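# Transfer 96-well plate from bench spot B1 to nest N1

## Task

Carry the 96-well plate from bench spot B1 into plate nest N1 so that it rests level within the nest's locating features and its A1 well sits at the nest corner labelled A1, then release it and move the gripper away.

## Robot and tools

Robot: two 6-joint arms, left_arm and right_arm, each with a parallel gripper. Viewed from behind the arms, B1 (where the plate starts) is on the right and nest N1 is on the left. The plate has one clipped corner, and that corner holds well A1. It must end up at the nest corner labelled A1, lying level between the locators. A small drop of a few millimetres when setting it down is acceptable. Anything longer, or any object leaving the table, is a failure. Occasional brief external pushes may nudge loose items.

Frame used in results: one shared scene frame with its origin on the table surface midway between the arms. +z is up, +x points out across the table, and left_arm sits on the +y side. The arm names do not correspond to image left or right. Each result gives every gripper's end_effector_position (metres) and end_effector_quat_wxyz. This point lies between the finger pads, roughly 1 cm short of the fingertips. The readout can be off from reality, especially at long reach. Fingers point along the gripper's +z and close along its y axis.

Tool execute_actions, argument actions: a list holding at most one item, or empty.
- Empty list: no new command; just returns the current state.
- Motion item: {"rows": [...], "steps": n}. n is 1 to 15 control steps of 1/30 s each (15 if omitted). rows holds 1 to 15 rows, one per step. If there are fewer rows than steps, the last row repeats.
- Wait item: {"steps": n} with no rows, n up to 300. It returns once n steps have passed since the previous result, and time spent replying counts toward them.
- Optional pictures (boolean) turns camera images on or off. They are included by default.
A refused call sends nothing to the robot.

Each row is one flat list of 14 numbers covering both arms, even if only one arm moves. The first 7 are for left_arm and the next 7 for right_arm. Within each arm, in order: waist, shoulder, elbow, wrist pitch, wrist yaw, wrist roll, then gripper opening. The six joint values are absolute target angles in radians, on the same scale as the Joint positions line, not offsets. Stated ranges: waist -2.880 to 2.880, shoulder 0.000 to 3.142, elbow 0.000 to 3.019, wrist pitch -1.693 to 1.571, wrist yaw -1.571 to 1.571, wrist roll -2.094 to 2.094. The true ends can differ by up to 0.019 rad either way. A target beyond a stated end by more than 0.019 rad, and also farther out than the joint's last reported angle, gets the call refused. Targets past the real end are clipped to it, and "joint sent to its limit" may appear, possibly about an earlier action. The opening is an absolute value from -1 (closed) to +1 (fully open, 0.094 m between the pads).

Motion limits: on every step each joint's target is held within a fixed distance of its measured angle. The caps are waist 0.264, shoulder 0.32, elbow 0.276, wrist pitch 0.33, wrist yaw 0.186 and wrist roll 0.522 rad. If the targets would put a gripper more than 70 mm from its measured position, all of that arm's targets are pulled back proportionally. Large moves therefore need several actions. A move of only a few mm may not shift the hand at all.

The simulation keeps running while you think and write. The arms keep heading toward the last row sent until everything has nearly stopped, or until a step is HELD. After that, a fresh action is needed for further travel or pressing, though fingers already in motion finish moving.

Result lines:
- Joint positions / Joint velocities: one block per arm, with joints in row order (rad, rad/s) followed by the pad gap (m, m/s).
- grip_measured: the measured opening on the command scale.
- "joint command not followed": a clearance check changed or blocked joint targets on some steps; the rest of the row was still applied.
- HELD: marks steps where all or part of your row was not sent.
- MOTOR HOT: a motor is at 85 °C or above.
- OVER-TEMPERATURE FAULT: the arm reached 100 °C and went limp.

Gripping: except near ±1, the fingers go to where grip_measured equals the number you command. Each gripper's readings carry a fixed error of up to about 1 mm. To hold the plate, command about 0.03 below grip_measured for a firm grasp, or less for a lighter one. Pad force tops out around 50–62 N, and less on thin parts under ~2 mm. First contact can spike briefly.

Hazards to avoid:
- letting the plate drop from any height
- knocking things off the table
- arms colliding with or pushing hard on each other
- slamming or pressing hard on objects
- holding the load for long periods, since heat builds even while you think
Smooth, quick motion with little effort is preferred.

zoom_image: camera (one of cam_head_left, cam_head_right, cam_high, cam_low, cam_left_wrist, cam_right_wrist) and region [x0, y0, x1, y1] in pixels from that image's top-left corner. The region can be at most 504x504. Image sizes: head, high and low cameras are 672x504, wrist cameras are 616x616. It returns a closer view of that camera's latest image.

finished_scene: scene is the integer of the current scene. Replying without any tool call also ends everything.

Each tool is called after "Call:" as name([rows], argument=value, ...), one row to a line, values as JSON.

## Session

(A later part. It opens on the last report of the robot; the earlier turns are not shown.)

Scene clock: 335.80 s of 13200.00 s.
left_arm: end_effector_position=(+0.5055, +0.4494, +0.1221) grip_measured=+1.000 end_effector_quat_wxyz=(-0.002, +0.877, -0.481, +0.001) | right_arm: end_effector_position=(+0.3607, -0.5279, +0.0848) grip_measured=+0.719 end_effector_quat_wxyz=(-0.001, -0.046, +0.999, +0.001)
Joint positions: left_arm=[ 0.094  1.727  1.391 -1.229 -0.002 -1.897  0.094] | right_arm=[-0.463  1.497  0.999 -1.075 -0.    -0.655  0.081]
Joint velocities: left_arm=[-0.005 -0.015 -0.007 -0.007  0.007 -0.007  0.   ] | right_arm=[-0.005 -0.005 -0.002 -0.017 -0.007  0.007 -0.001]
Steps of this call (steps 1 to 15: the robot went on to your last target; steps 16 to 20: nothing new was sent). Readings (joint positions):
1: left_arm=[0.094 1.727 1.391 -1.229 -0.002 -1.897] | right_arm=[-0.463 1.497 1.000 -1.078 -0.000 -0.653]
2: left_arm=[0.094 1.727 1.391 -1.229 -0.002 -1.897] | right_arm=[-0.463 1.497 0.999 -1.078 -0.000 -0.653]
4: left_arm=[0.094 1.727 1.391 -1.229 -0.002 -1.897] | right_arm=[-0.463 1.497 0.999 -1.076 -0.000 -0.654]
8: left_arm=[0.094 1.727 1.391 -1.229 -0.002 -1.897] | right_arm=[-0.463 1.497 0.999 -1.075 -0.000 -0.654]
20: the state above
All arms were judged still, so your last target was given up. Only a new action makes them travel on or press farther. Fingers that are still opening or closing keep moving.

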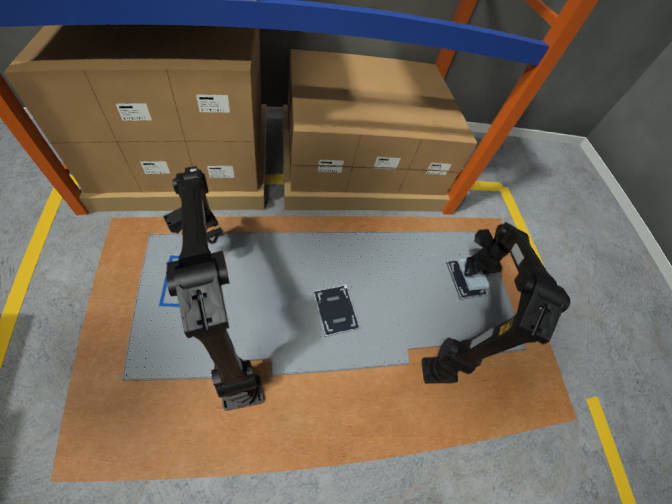

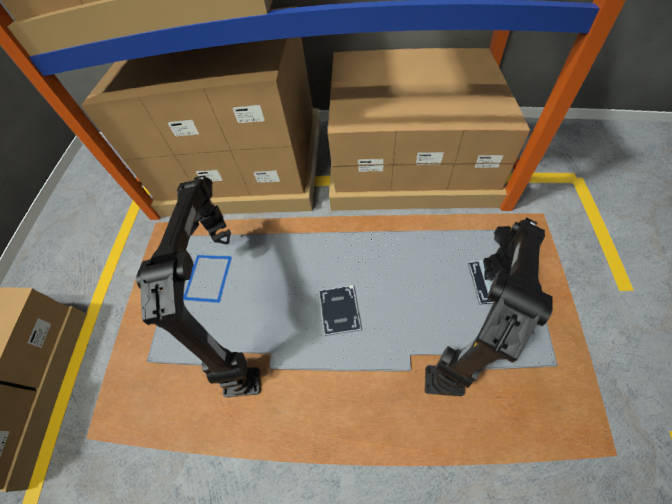

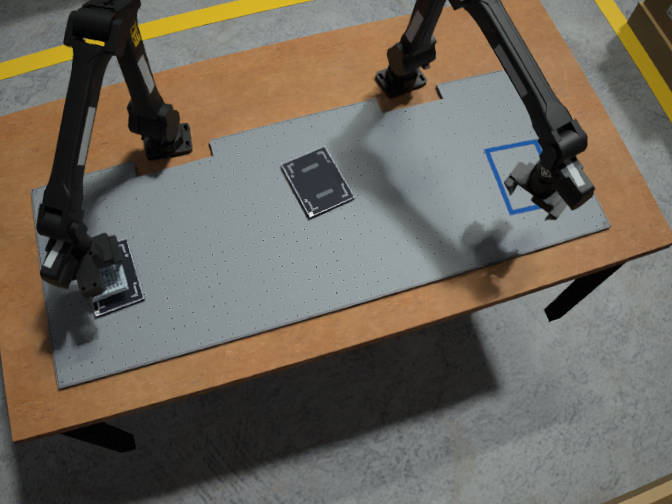

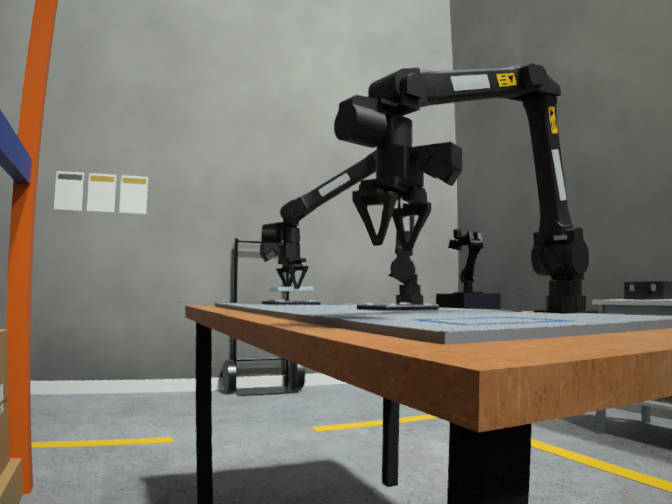

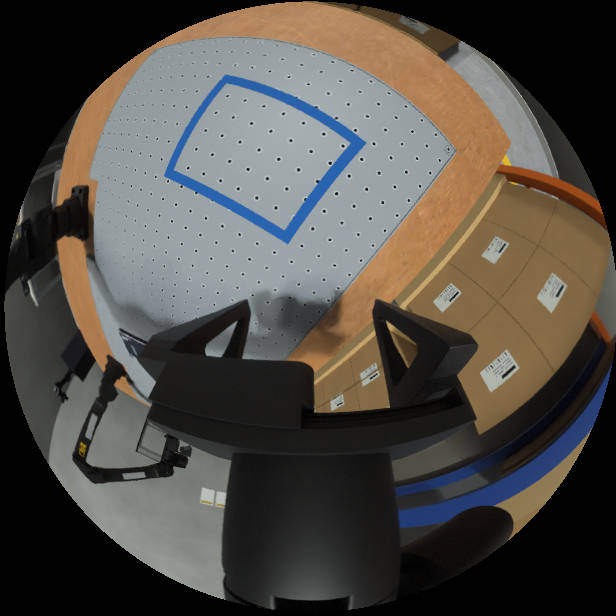

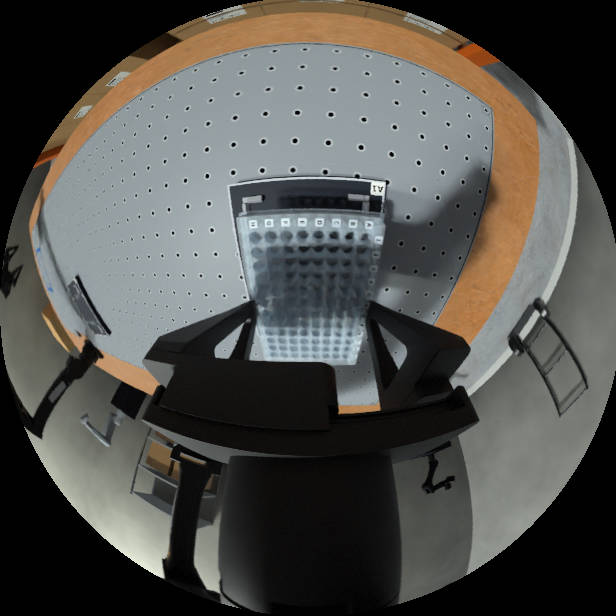

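Call:
execute_actions([
  {"rows":[[0.1,1.70,1.445,-1.24,0,-1.895,1,-0.457,1.505,0.990,-1.064,0,-0.665,0.69],[0.1,1.70,1.445,-1.24,0,-1.895,1,-0.455,1.514,0.989,-1.063,0,-0.665,0.69],[0.1,1.70,1.445,-1.24,0,-1.895,1,-0.453,1.519,0.987,-1.060,0,-0.665,0.69],[0.1,1.70,1.445,-1.24,0,-1.895,1,-0.452,1.523,0.984,-1.056,0,-0.665,0.69],[0.1,1.70,1.445,-1.24,0,-1.895,1,-0.451,1.527,0.980,-1.050,0,-0.665,0.69],[0.1,1.70,1.445,-1.24,0,-1.895,1,-0.450,1.530,0.976,-1.043,0,-0.665,0.69],[0.1,1.70,1.445,-1.24,0,-1.895,1,-0.449,1.533,0.971,-1.035,0,-0.665,0.69],[0.1,1.70,1.445,-1.24,0,-1.895,1,-0.449,1.536,0.966,-1.027,0,-0.665,0.69],[0.1,1.70,1.445,-1.24,0,-1.895,1,-0.449,1.539,0.961,-1.019,0,-0.665,0.69],[0.1,1.70,1.445,-1.24,0,-1.895,1,-0.449,1.541,0.956,-1.011,0,-0.665,0.69],[0.1,1.70,1.445,-1.24,0,-1.895,1,-0.449,1.543,0.952,-1.003,0,-0.665,0.69],[0.1,1.70,1.445,-1.24,0,-1.895,1,-0.449,1.544,0.949,-0.997,0,-0.665,0.69],[0.1,1.70,1.445,-1.24,0,-1.895,1,-0.449,1.545,0.947,-0.992,0,-0.665,0.69],[0.1,1.70,1.445,-1.24,0,-1.895,1,-0.449,1.546,0.946,-0.989,0,-0.665,0.69],[0.1,1.70,1.445,-1.24,0,-1.895,1,-0.449,1.546,0.946,-0.987,0,-0.665,0.69]],"steps":15},
], pictures=false)

Call:
execute_actions([
  {"steps":12},
])

Call:
zoom_image(camera="cam_right_wrist", region=[211,160,411,360])

Scene clock: 355.33 s of 13200.00 s.
left_arm: end_effector_position=(+0.5055, +0.4494, +0.1221) grip_measured=+1.000 end_effector_quat_wxyz=(-0.002, +0.877, -0.481, +0.001) | right_arm: end_effector_position=(+0.3587, -0.5235, +0.0597) grip_measured=+0.719 end_effector_quat_wxyz=(-0.002, -0.050, +0.999, +0.002)
Joint positions: left_arm=[ 0.094  1.727  1.391 -1.229 -0.002 -1.897  0.094] | right_arm=[-0.456  1.526  0.955 -1.006 -0.    -0.655  0.081]
Joint velocities: left_arm=[ 0.005 -0.015 -0.002  0.022 -0.037 -0.022  0.   ] | right_arm=[-0.005  0.063 -0.071  0.11  -0.022  0.007 -0.   ]
Steps of this call (steps 1 to 90: nothing new was sent; then 16.03 s passed at rest; steps 91 to 105: all 15 steps of this action). Readings (joint positions):
91: left_arm=[0.094 1.727 1.391 -1.229 -0.002 -1.897] | right_arm=[-0.463 1.497 0.999 -1.075 -0.000 -0.655]
92: left_arm=[0.094 1.727 1.391 -1.229 -0.002 -1.897] | right_arm=[-0.463 1.497 0.999 -1.075 -0.000 -0.655]
94: left_arm=[0.094 1.727 1.391 -1.229 -0.002 -1.897] | right_arm=[-0.463 1.497 0.999 -1.073 -0.000 -0.655]
98: left_arm=[0.094 1.727 1.391 -1.229 -0.002 -1.897] | right_arm=[-0.459 1.502 0.989 -1.051 -0.000 -0.655]
105: the state above

Scene clock: 355.73 s of 13200.00 s.
left_arm: end_effector_position=(+0.5055, +0.4494, +0.1221) grip_measured=+1.000 end_effector_quat_wxyz=(-0.002, +0.877, -0.481, +0.001) | right_arm: end_effector_position=(+0.3591, -0.5237, +0.0573) grip_measured=+0.719 end_effector_quat_wxyz=(-0.002, -0.050, +0.999, +0.002)
Joint positions: left_arm=[ 0.094  1.727  1.391 -1.229 -0.002 -1.897  0.094] | right_arm=[-0.456  1.53   0.953 -0.998 -0.    -0.655  0.081]
Joint velocities: left_arm=[ 0.005 -0.015 -0.002  0.017  0.007 -0.022  0.   ] | right_arm=[-0.015  0.005 -0.007  0.002  0.007 -0.051 -0.   ]
Steps of this call (steps 1 to 12: the robot went on to your last target). Readings (joint positions):
1: left_arm=[0.094 1.727 1.391 -1.229 -0.002 -1.897] | right_arm=[-0.456 1.528 0.954 -1.004 -0.000 -0.655]
2: left_arm=[0.094 1.727 1.391 -1.229 -0.002 -1.897] | right_arm=[-0.456 1.530 0.953 -1.002 -0.000 -0.655]
4: left_arm=[0.094 1.727 1.391 -1.229 -0.002 -1.897] | right_arm=[-0.456 1.530 0.953 -1.000 -0.000 -0.655]
8: left_arm=[0.094 1.727 1.391 -1.229 -0.002 -1.897] | right_arm=[-0.456 1.530 0.953 -0.998 -0.000 -0.655]
12: the state above

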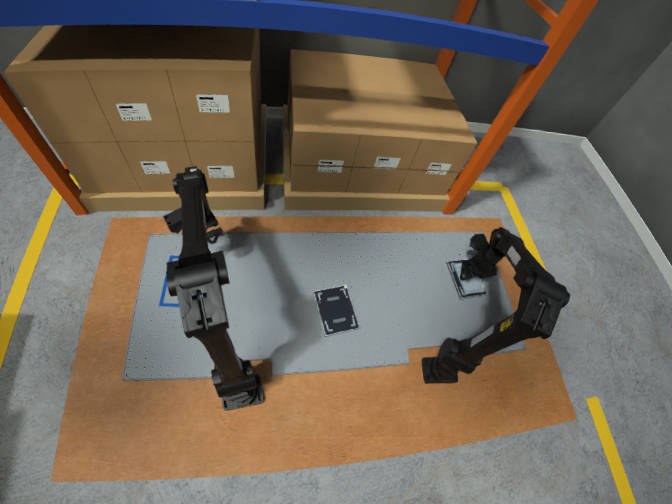

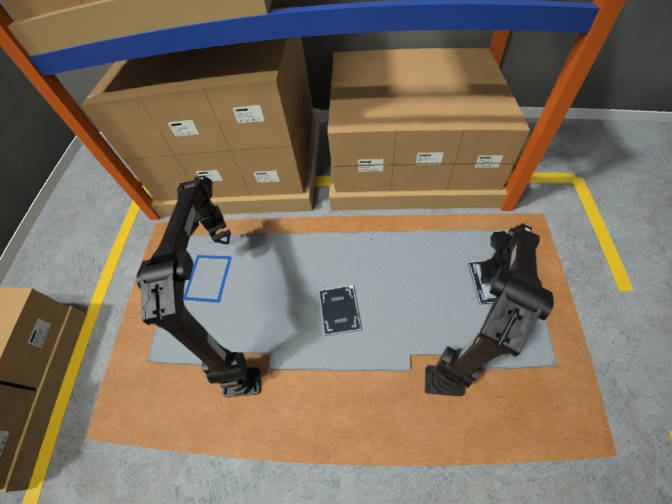

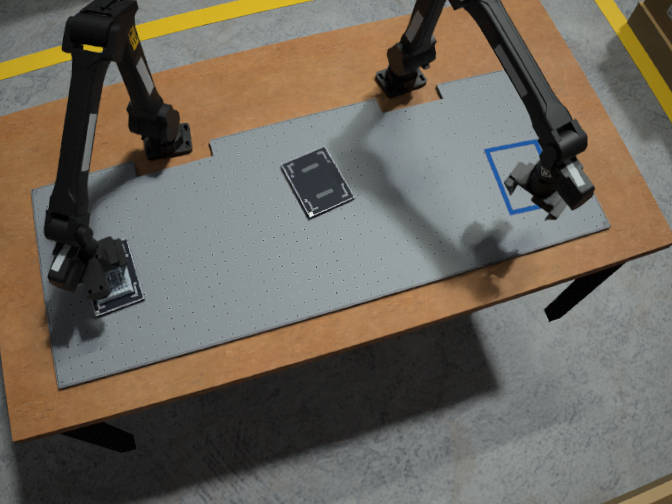

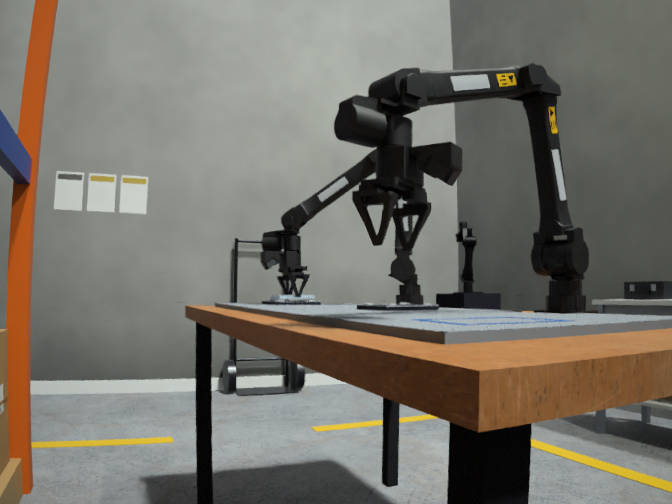

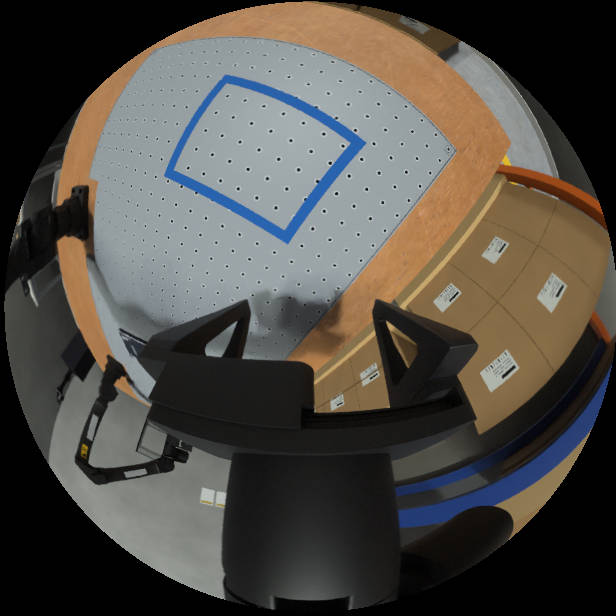

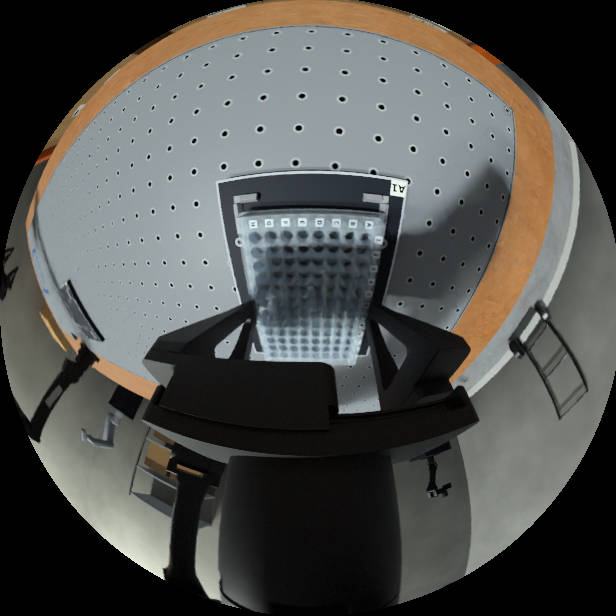

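Region (211, 160, 411, 360) of cam_right_wrist's 616x616 image, scaled by 2.520, with more detail than that image has.

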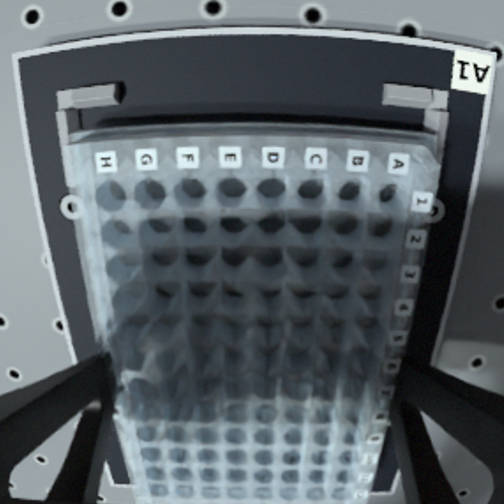

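Call:
execute_actions([
  {"rows":[[0.1,1.70,1.445,-1.24,0,-1.895,1,-0.448,1.548,0.949,-0.986,0,-0.655,0.69],[0.1,1.70,1.445,-1.24,0,-1.895,1,-0.447,1.550,0.949,-0.985,0,-0.65,0.69],[0.1,1.70,1.445,-1.24,0,-1.895,1,-0.446,1.552,0.949,-0.983,0,-0.646,0.69],[0.1,1.70,1.445,-1.24,0,-1.895,1,-0.445,1.554,0.949,-0.981,0,-0.643,0.69],[0.1,1.70,1.445,-1.24,0,-1.895,1,-0.444,1.555,0.949,-0.979,0,-0.641,0.69],[0.1,1.70,1.445,-1.24,0,-1.895,1,-0.444,1.555,0.949,-0.977,0,-0.64,0.69],[0.1,1.70,1.445,-1.24,0,-1.895,1,-0.444,1.555,0.949,-0.975,0,-0.64,0.69],[0.1,1.70,1.445,-1.24,0,-1.895,1,-0.444,1.555,0.949,-0.974,0,-0.64,0.69]],"steps":15},
], pictures=false)

Call:
execute_actions([
  {"steps":6},
])

Call:
zoom_image(camera="cam_right_wrist", region=[211,160,411,360])

Scene clock: 368.97 s of 13200.00 s.
left_arm: end_effector_position=(+0.5055, +0.4494, +0.1221) grip_measured=+1.000 end_effector_quat_wxyz=(-0.002, +0.877, -0.481, +0.001) | right_arm: end_effector_position=(+0.3627, -0.5238, +0.0567) grip_measured=+0.719 end_effector_quat_wxyz=(+0.003, -0.052, +0.999, -0.002)
Joint positions: left_arm=[ 0.094  1.727  1.391 -1.229 -0.002 -1.897  0.094] | right_arm=[-0.452  1.532  0.953 -0.985 -0.    -0.655  0.081]
Joint velocities: left_arm=[-0.005 -0.024  0.012 -0.002 -0.095  0.007  0.   ] | right_arm=[-0.015 -0.015 -0.007  0.002  0.022 -0.007  0.001]
Steps of this call (steps 1 to 15: the robot went on to your last target; steps 16 to 90: nothing new was sent; then 9.73 s passed at rest; steps 91 to 105: all 15 steps of this action). Readings (joint positions):
91: left_arm=[0.094 1.727 1.391 -1.229 -0.002 -1.897] | right_arm=[-0.456 1.530 0.953 -0.998 -0.000 -0.655]
92: left_arm=[0.094 1.727 1.391 -1.229 -0.002 -1.897] | right_arm=[-0.456 1.530 0.953 -0.998 -0.000 -0.655]
94: left_arm=[0.094 1.727 1.391 -1.229 -0.002 -1.897] | right_arm=[-0.456 1.530 0.953 -0.996 -0.000 -0.655]
98: left_arm=[0.094 1.727 1.391 -1.229 -0.002 -1.897] | right_arm=[-0.453 1.531 0.953 -0.988 -0.000 -0.655]
105: the state above

Scene clock: 369.17 s of 13200.00 s.
left_arm: end_effector_position=(+0.5055, +0.4494, +0.1221) grip_measured=+1.000 end_effector_quat_wxyz=(-0.002, +0.877, -0.481, +0.001) | right_arm: end_effector_position=(+0.3627, -0.5238, +0.0567) grip_measured=+0.719 end_effector_quat_wxyz=(+0.003, -0.052, +0.999, -0.002)
Joint positions: left_arm=[ 0.094  1.727  1.391 -1.229 -0.002 -1.897  0.094] | right_arm=[-0.452  1.532  0.953 -0.985 -0.    -0.655  0.081]
Joint velocities: left_arm=[-0.005 -0.005 -0.007 -0.007  0.007 -0.007  0.   ] | right_arm=[-0.005 -0.005  0.007  0.007 -0.081 -0.022  0.   ]
Steps of this call (steps 1 to 6: the robot went on to your last target). Readings (joint positions):
1: left_arm=[0.094 1.727 1.391 -1.229 -0.002 -1.897] | right_arm=[-0.452 1.532 0.953 -0.985 -0.000 -0.655]
2: left_arm=[0.094 1.727 1.391 -1.229 -0.002 -1.897] | right_arm=[-0.452 1.532 0.953 -0.985 -0.000 -0.655]
4: left_arm=[0.094 1.727 1.391 -1.229 -0.002 -1.897] | right_arm=[-0.452 1.532 0.953 -0.985 -0.000 -0.655]
6: the state above

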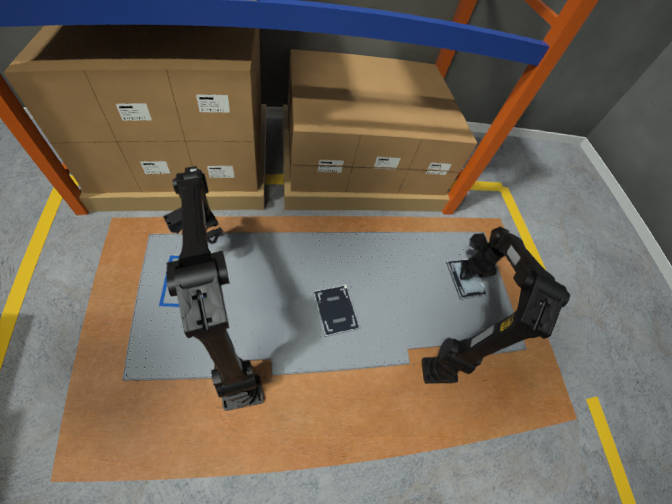

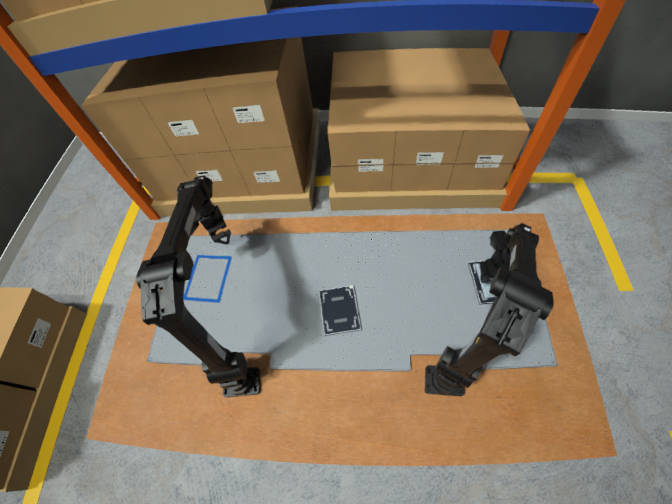

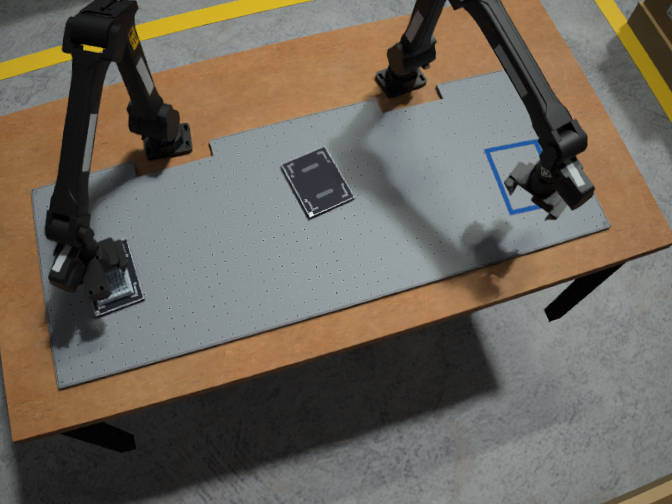

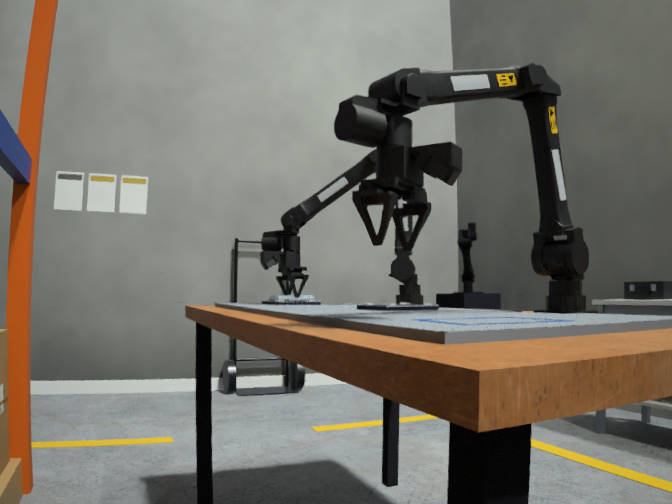

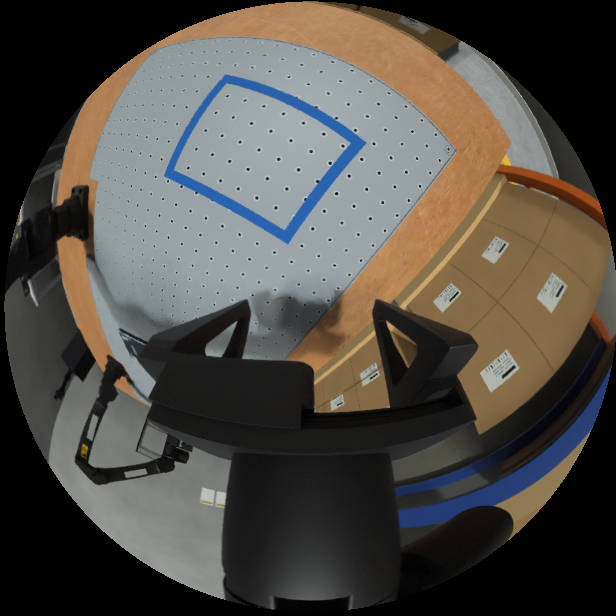

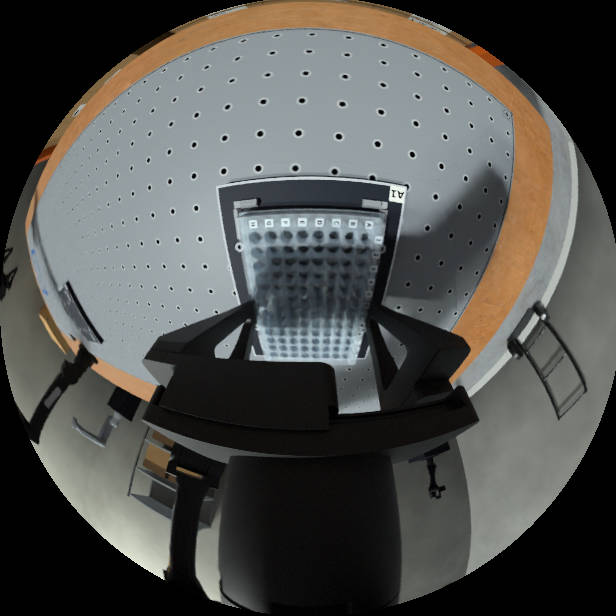

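Region (211, 160, 411, 360) of cam_right_wrist's 616x616 image, scaled by 2.520, with more detail than that image has.

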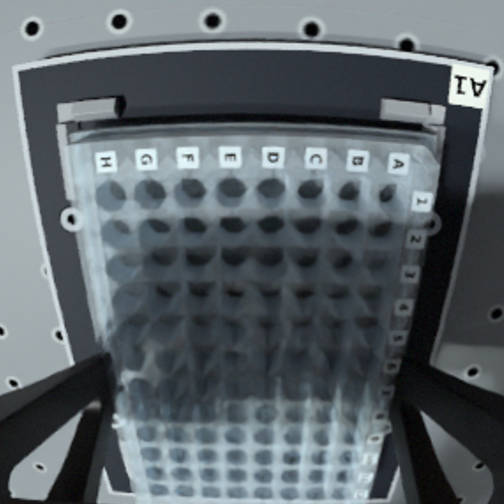

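Call:
execute_actions([
  {"rows":[[0.1,1.70,1.445,-1.24,0,-1.895,1,-0.444,1.558,0.946,-0.974,0,-0.638,0.69],[0.1,1.70,1.445,-1.24,0,-1.895,1,-0.444,1.560,0.945,-0.974,0,-0.636,0.69],[0.1,1.70,1.445,-1.24,0,-1.895,1,-0.443,1.562,0.944,-0.974,0,-0.635,0.69],[0.1,1.70,1.445,-1.24,0,-1.895,1,-0.443,1.563,0.943,-0.973,0,-0.634,0.69],[0.1,1.70,1.445,-1.24,0,-1.895,1,-0.443,1.564,0.942,-0.972,0,-0.633,0.69],[0.1,1.70,1.445,-1.24,0,-1.895,1,-0.443,1.564,0.941,-0.970,0,-0.633,0.69],[0.1,1.70,1.445,-1.24,0,-1.895,1,-0.443,1.564,0.940,-0.968,0,-0.633,0.69],[0.1,1.70,1.445,-1.24,0,-1.895,1,-0.443,1.564,0.939,-0.966,0,-0.633,0.69],[0.1,1.70,1.445,-1.24,0,-1.895,1,-0.443,1.564,0.939,-0.964,0,-0.633,0.69],[0.1,1.70,1.445,-1.24,0,-1.895,1,-0.443,1.564,0.939,-0.963,0,-0.633,0.69]],"steps":15},
], pictures=false)

Call:
execute_actions([
  {"steps":6},
])

Call:
zoom_image(camera="cam_right_wrist", region=[211,160,411,360])

Scene clock: 385.07 s of 13200.00 s.
left_arm: end_effector_position=(+0.5055, +0.4494, +0.1221) grip_measured=+1.000 end_effector_quat_wxyz=(-0.002, +0.877, -0.481, +0.001) | right_arm: end_effector_position=(+0.3636, -0.5233, +0.0537) grip_measured=+0.719 end_effector_quat_wxyz=(+0.002, -0.051, +0.999, -0.002)
Joint positions: left_arm=[ 0.094  1.727  1.391 -1.229 -0.002 -1.897  0.094] | right_arm=[-0.45   1.538  0.951 -0.978 -0.    -0.651  0.081]
Joint velocities: left_arm=[-0.005 -0.005  0.007 -0.012 -0.007 -0.022  0.   ] | right_arm=[-0.005 -0.015 -0.002 -0.012  0.007 -0.007 -0.   ]
Steps of this call (steps 1 to 15: the robot went on to your last target; steps 16 to 90: nothing new was sent; then 12.40 s passed at rest; steps 91 to 105: all 15 steps of this action). Readings (joint positions):
91: left_arm=[0.094 1.727 1.391 -1.229 -0.002 -1.897] | right_arm=[-0.452 1.532 0.953 -0.985 -0.000 -0.654]
92: left_arm=[0.094 1.727 1.391 -1.229 -0.002 -1.897] | right_arm=[-0.452 1.532 0.953 -0.985 -0.000 -0.654]
94: left_arm=[0.094 1.727 1.391 -1.229 -0.002 -1.897] | right_arm=[-0.452 1.534 0.953 -0.985 -0.000 -0.652]
98: left_arm=[0.094 1.727 1.391 -1.229 -0.002 -1.897] | right_arm=[-0.450 1.538 0.953 -0.983 -0.000 -0.652]
105: the state above

Scene clock: 385.27 s of 13200.00 s.
left_arm: end_effector_position=(+0.5055, +0.4494, +0.1221) grip_measured=+1.000 end_effector_quat_wxyz=(-0.002, +0.877, -0.481, +0.001) | right_arm: end_effector_position=(+0.3637, -0.5231, +0.0537) grip_measured=+0.719 end_effector_quat_wxyz=(+0.002, -0.052, +0.999, -0.002)
Joint positions: left_arm=[ 0.094  1.727  1.391 -1.229 -0.002 -1.897  0.094] | right_arm=[-0.449  1.538  0.951 -0.978 -0.    -0.651  0.081]
Joint velocities: left_arm=[-0.005  0.005 -0.002 -0.002 -0.022 -0.022  0.   ] | right_arm=[-0.015  0.005  0.017 -0.002  0.066  0.066  0.   ]
Steps of this call (steps 1 to 6: the robot went on to your last target). Readings (joint positions):
1: left_arm=[0.094 1.727 1.391 -1.229 -0.002 -1.897] | right_arm=[-0.449 1.538 0.951 -0.978 -0.000 -0.651]
2: left_arm=[0.094 1.727 1.391 -1.229 -0.002 -1.897] | right_arm=[-0.449 1.538 0.951 -0.978 -0.000 -0.651]
4: left_arm=[0.094 1.727 1.391 -1.229 -0.002 -1.897] | right_arm=[-0.449 1.538 0.951 -0.978 -0.000 -0.651]
6: the state above

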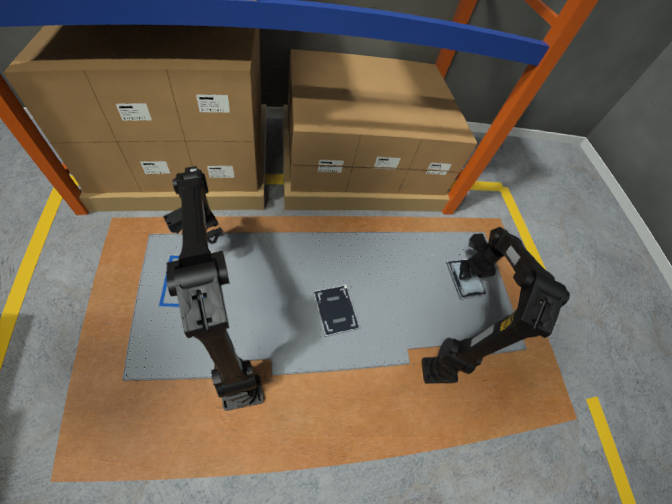

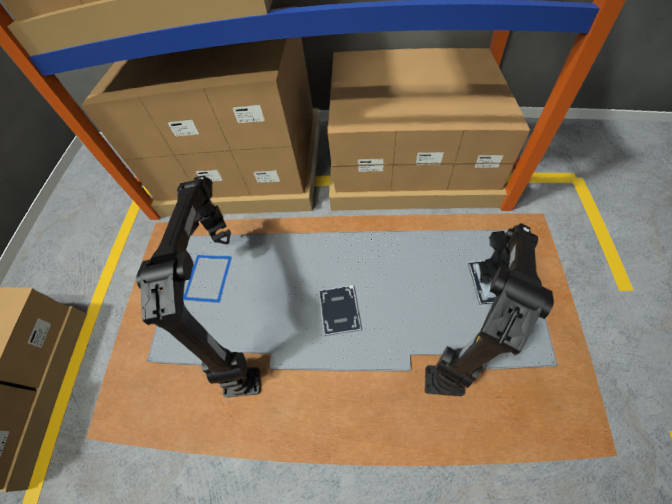

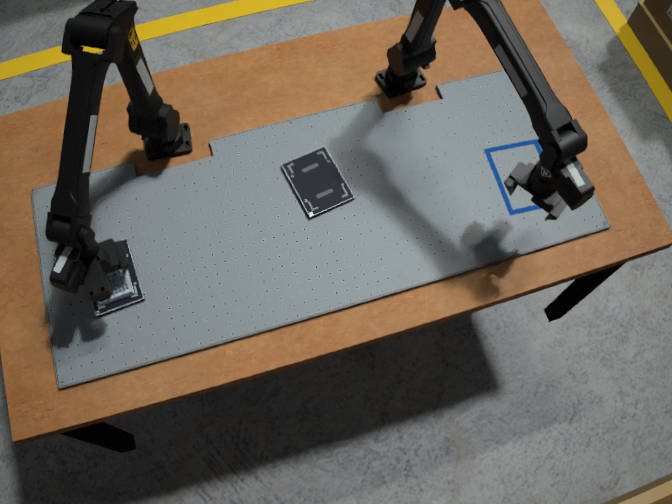

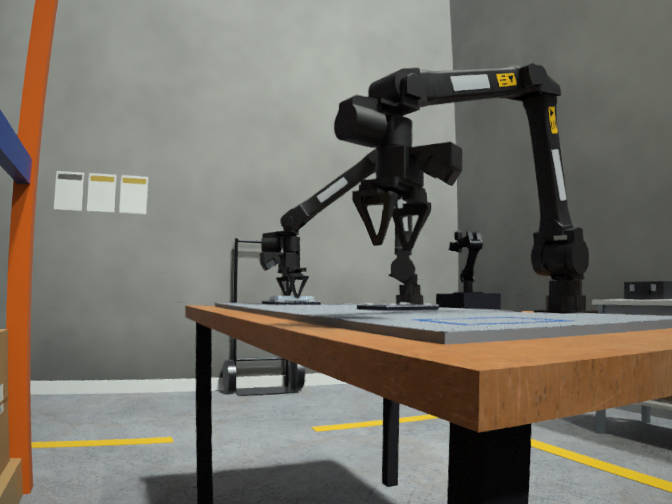

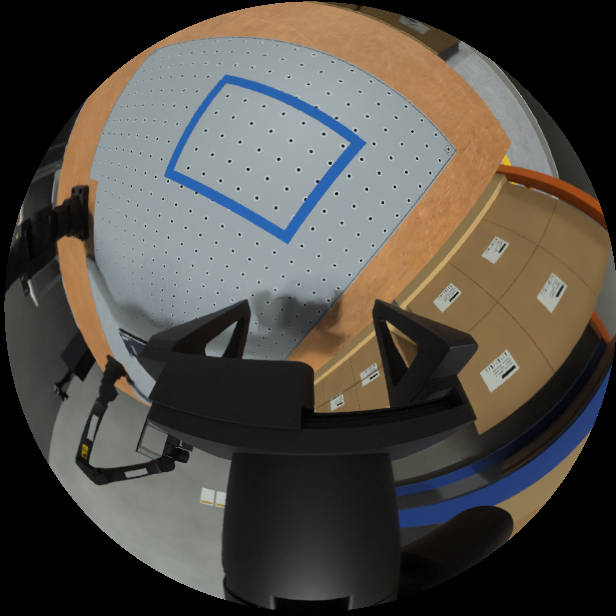

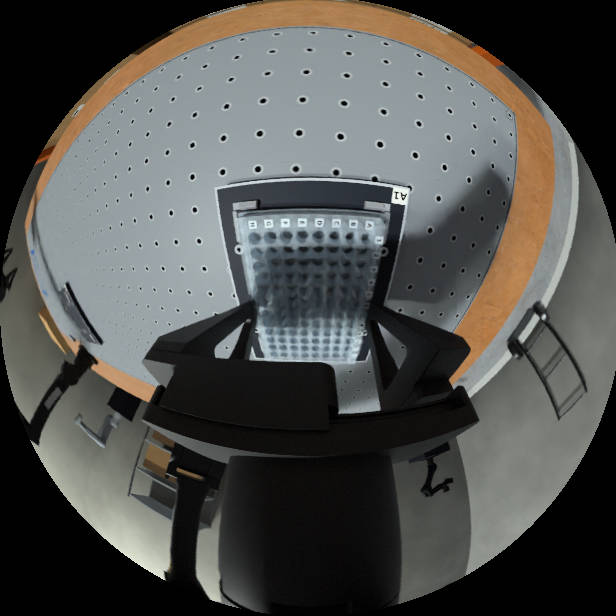

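Region (211, 160, 411, 360) of cam_right_wrist's 616x616 image, scaled by 2.520, with more detail than that image has.

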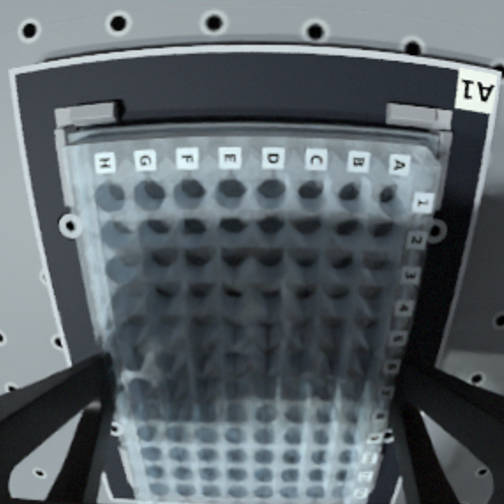

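Call:
zoom_image(camera="cam_low", region=[255,270,335,315])

Call:
zoom_image(camera="cam_high", region=[60,230,170,330])

Region (255, 270, 335, 315) of cam_low's 672x504 image, scaled by 6.300, with more detail than that image has; it fills the top 284 rows of this view, and the rest is white.

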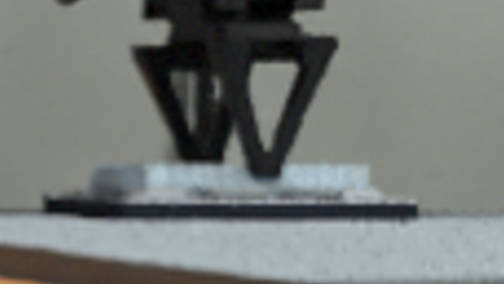

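Region (60, 230, 170, 330) of cam_high's 672x504 image, scaled by 4.582, with more detail than that image has; it fills the top 458 rows of this view, and the rest is white.

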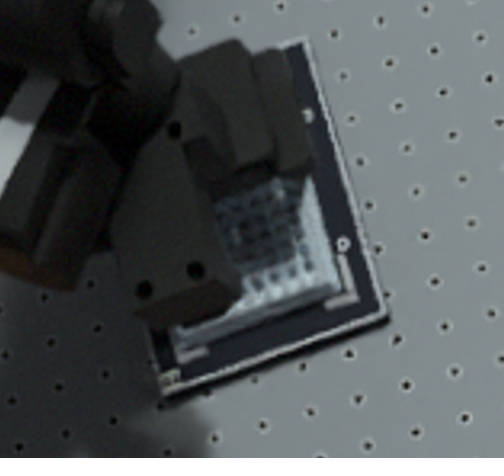

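Call:
zoom_image(camera="cam_right_wrist", region=[221,185,291,255])

Call:
zoom_image(camera="cam_right_wrist", region=[331,185,401,255])

Call:
zoom_image(camera="cam_head_left", region=[435,245,505,310])

Region (221, 185, 291, 255) of cam_right_wrist's 616x616 image, scaled by 7.200, with more detail than that image has.

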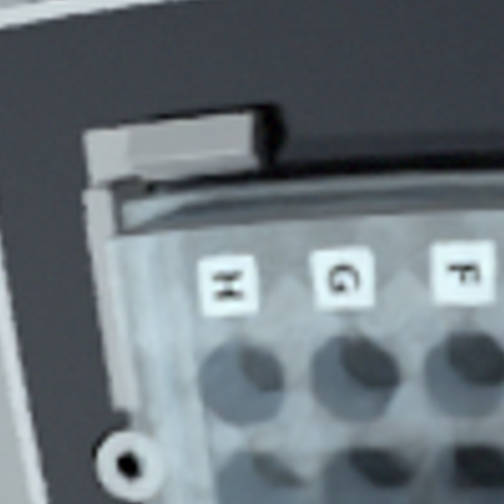

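Region (331, 185, 401, 255) of cam_right_wrist's 616x616 image, scaled by 7.200, with more detail than that image has.

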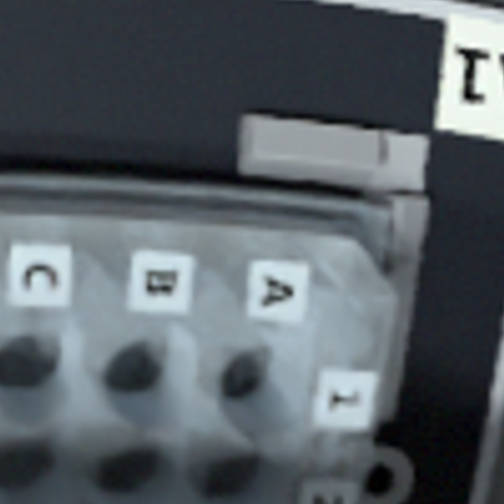

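Region (435, 245, 505, 310) of cam_head_left's 672x504 image, scaled by 7.200, with more detail than that image has; it fills the top 468 rows of this view, and the rest is white.

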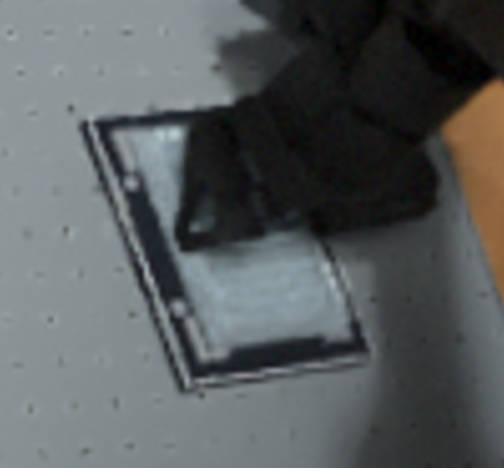

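Call:
execute_actions([
  {"rows":[[0.1,1.70,1.445,-1.24,0,-1.895,1,-0.447,1.566,0.938,-0.963,0,-0.631,0.69],[0.1,1.70,1.445,-1.24,0,-1.895,1,-0.449,1.567,0.937,-0.963,0,-0.630,0.69],[0.1,1.70,1.445,-1.24,0,-1.895,1,-0.449,1.568,0.936,-0.963,0,-0.629,0.69],[0.1,1.70,1.445,-1.24,0,-1.895,1,-0.449,1.569,0.935,-0.963,0,-0.629,0.69],[0.1,1.70,1.445,-1.24,0,-1.895,1,-0.449,1.569,0.934,-0.962,0,-0.629,0.69],[0.1,1.70,1.445,-1.24,0,-1.895,1,-0.449,1.569,0.933,-0.961,0,-0.629,0.69]],"steps":15},
])

Call:
zoom_image(camera="cam_right_wrist", region=[211,160,411,360])

Call:
zoom_image(camera="cam_low", region=[255,270,335,315])

Scene clock: 412.93 s of 13200.00 s.
left_arm: end_effector_position=(+0.5055, +0.4494, +0.1221) grip_measured=+1.000 end_effector_quat_wxyz=(-0.002, +0.877, -0.481, +0.001) | right_arm: end_effector_position=(+0.3636, -0.5229, +0.0526) grip_measured=+0.719 end_effector_quat_wxyz=(+0.003, -0.051, +0.999, -0.001)
Joint positions: left_arm=[ 0.094  1.727  1.391 -1.229 -0.002 -1.897  0.094] | right_arm=[-0.449  1.539  0.949 -0.975 -0.001 -0.65   0.081]
Joint velocities: left_arm=[ 0.005 -0.005  0.007 -0.012 -0.066 -0.007  0.   ] | right_arm=[-0.024 -0.005  0.007  0.022 -0.037  0.11  -0.   ]
Steps of this call (steps 1 to 15: the robot went on to your last target; steps 16 to 90: nothing new was sent; then 24.17 s passed at rest; steps 91 to 105: all 15 steps of this action). Readings (joint positions):
91: left_arm=[0.094 1.727 1.391 -1.229 -0.002 -1.897] | right_arm=[-0.449 1.539 0.951 -0.978 -0.000 -0.651]
92: left_arm=[0.094 1.727 1.391 -1.229 -0.002 -1.897] | right_arm=[-0.449 1.539 0.951 -0.978 -0.000 -0.651]
94: left_arm=[0.094 1.727 1.391 -1.229 -0.002 -1.897] | right_arm=[-0.449 1.539 0.951 -0.978 -0.000 -0.651]
98: left_arm=[0.094 1.727 1.391 -1.229 -0.002 -1.897] | right_arm=[-0.449 1.539 0.949 -0.975 -0.001 -0.651]
105: the state above

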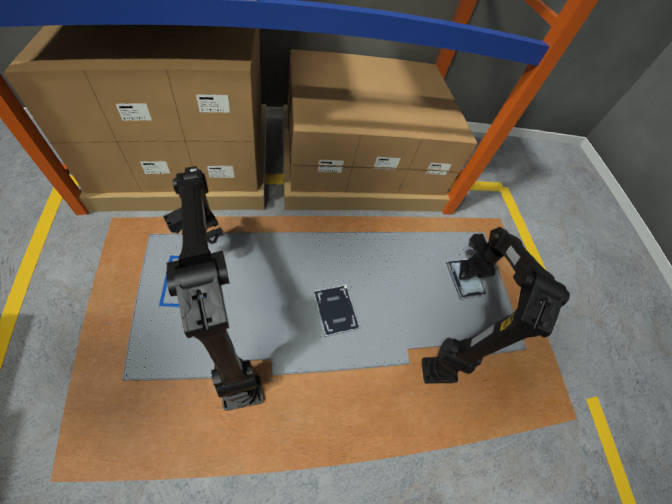

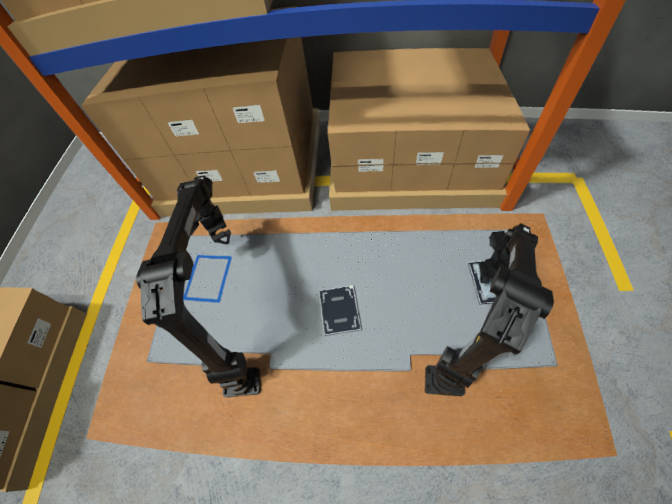

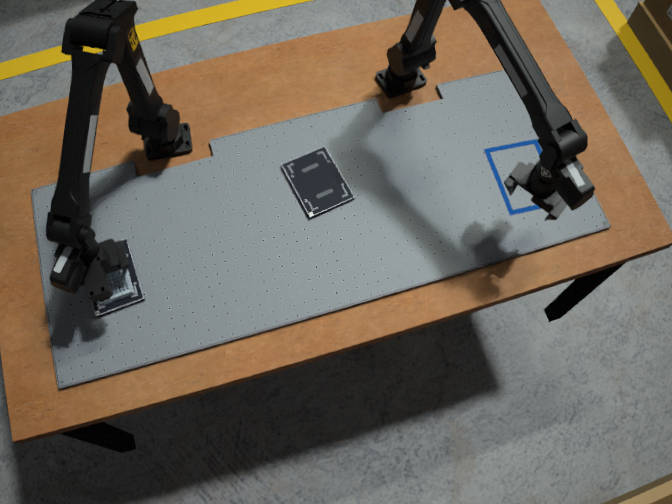

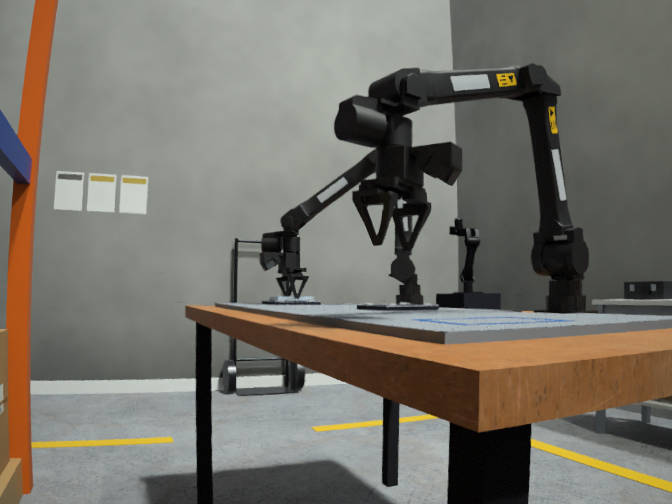

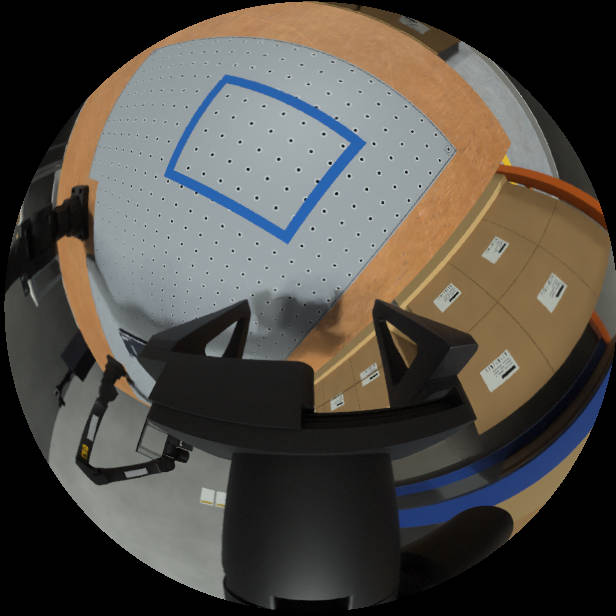

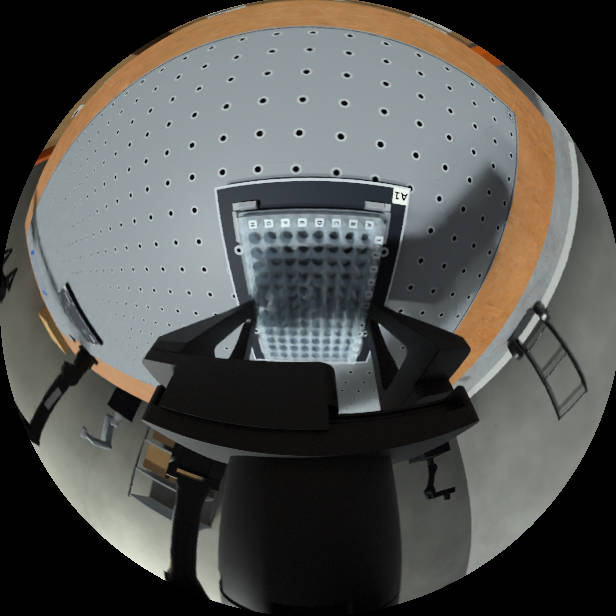

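Region (211, 160, 411, 360) of cam_right_wrist's 616x616 image, scaled by 2.520, with more detail than that image has.

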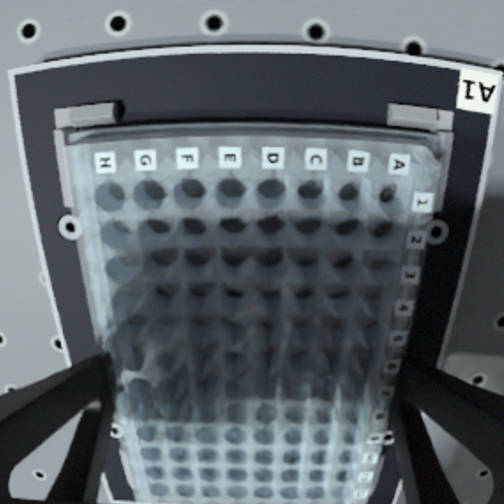

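Region (255, 270, 335, 315) of cam_low's 672x504 image, scaled by 6.300, with more detail than that image has; it fills the top 284 rows of this view, and the rest is white.

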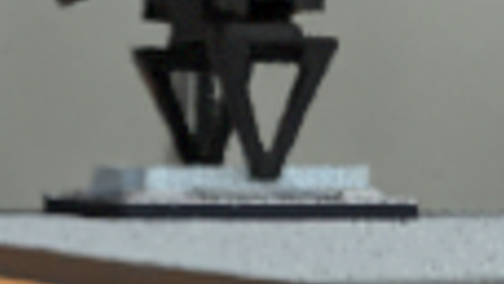

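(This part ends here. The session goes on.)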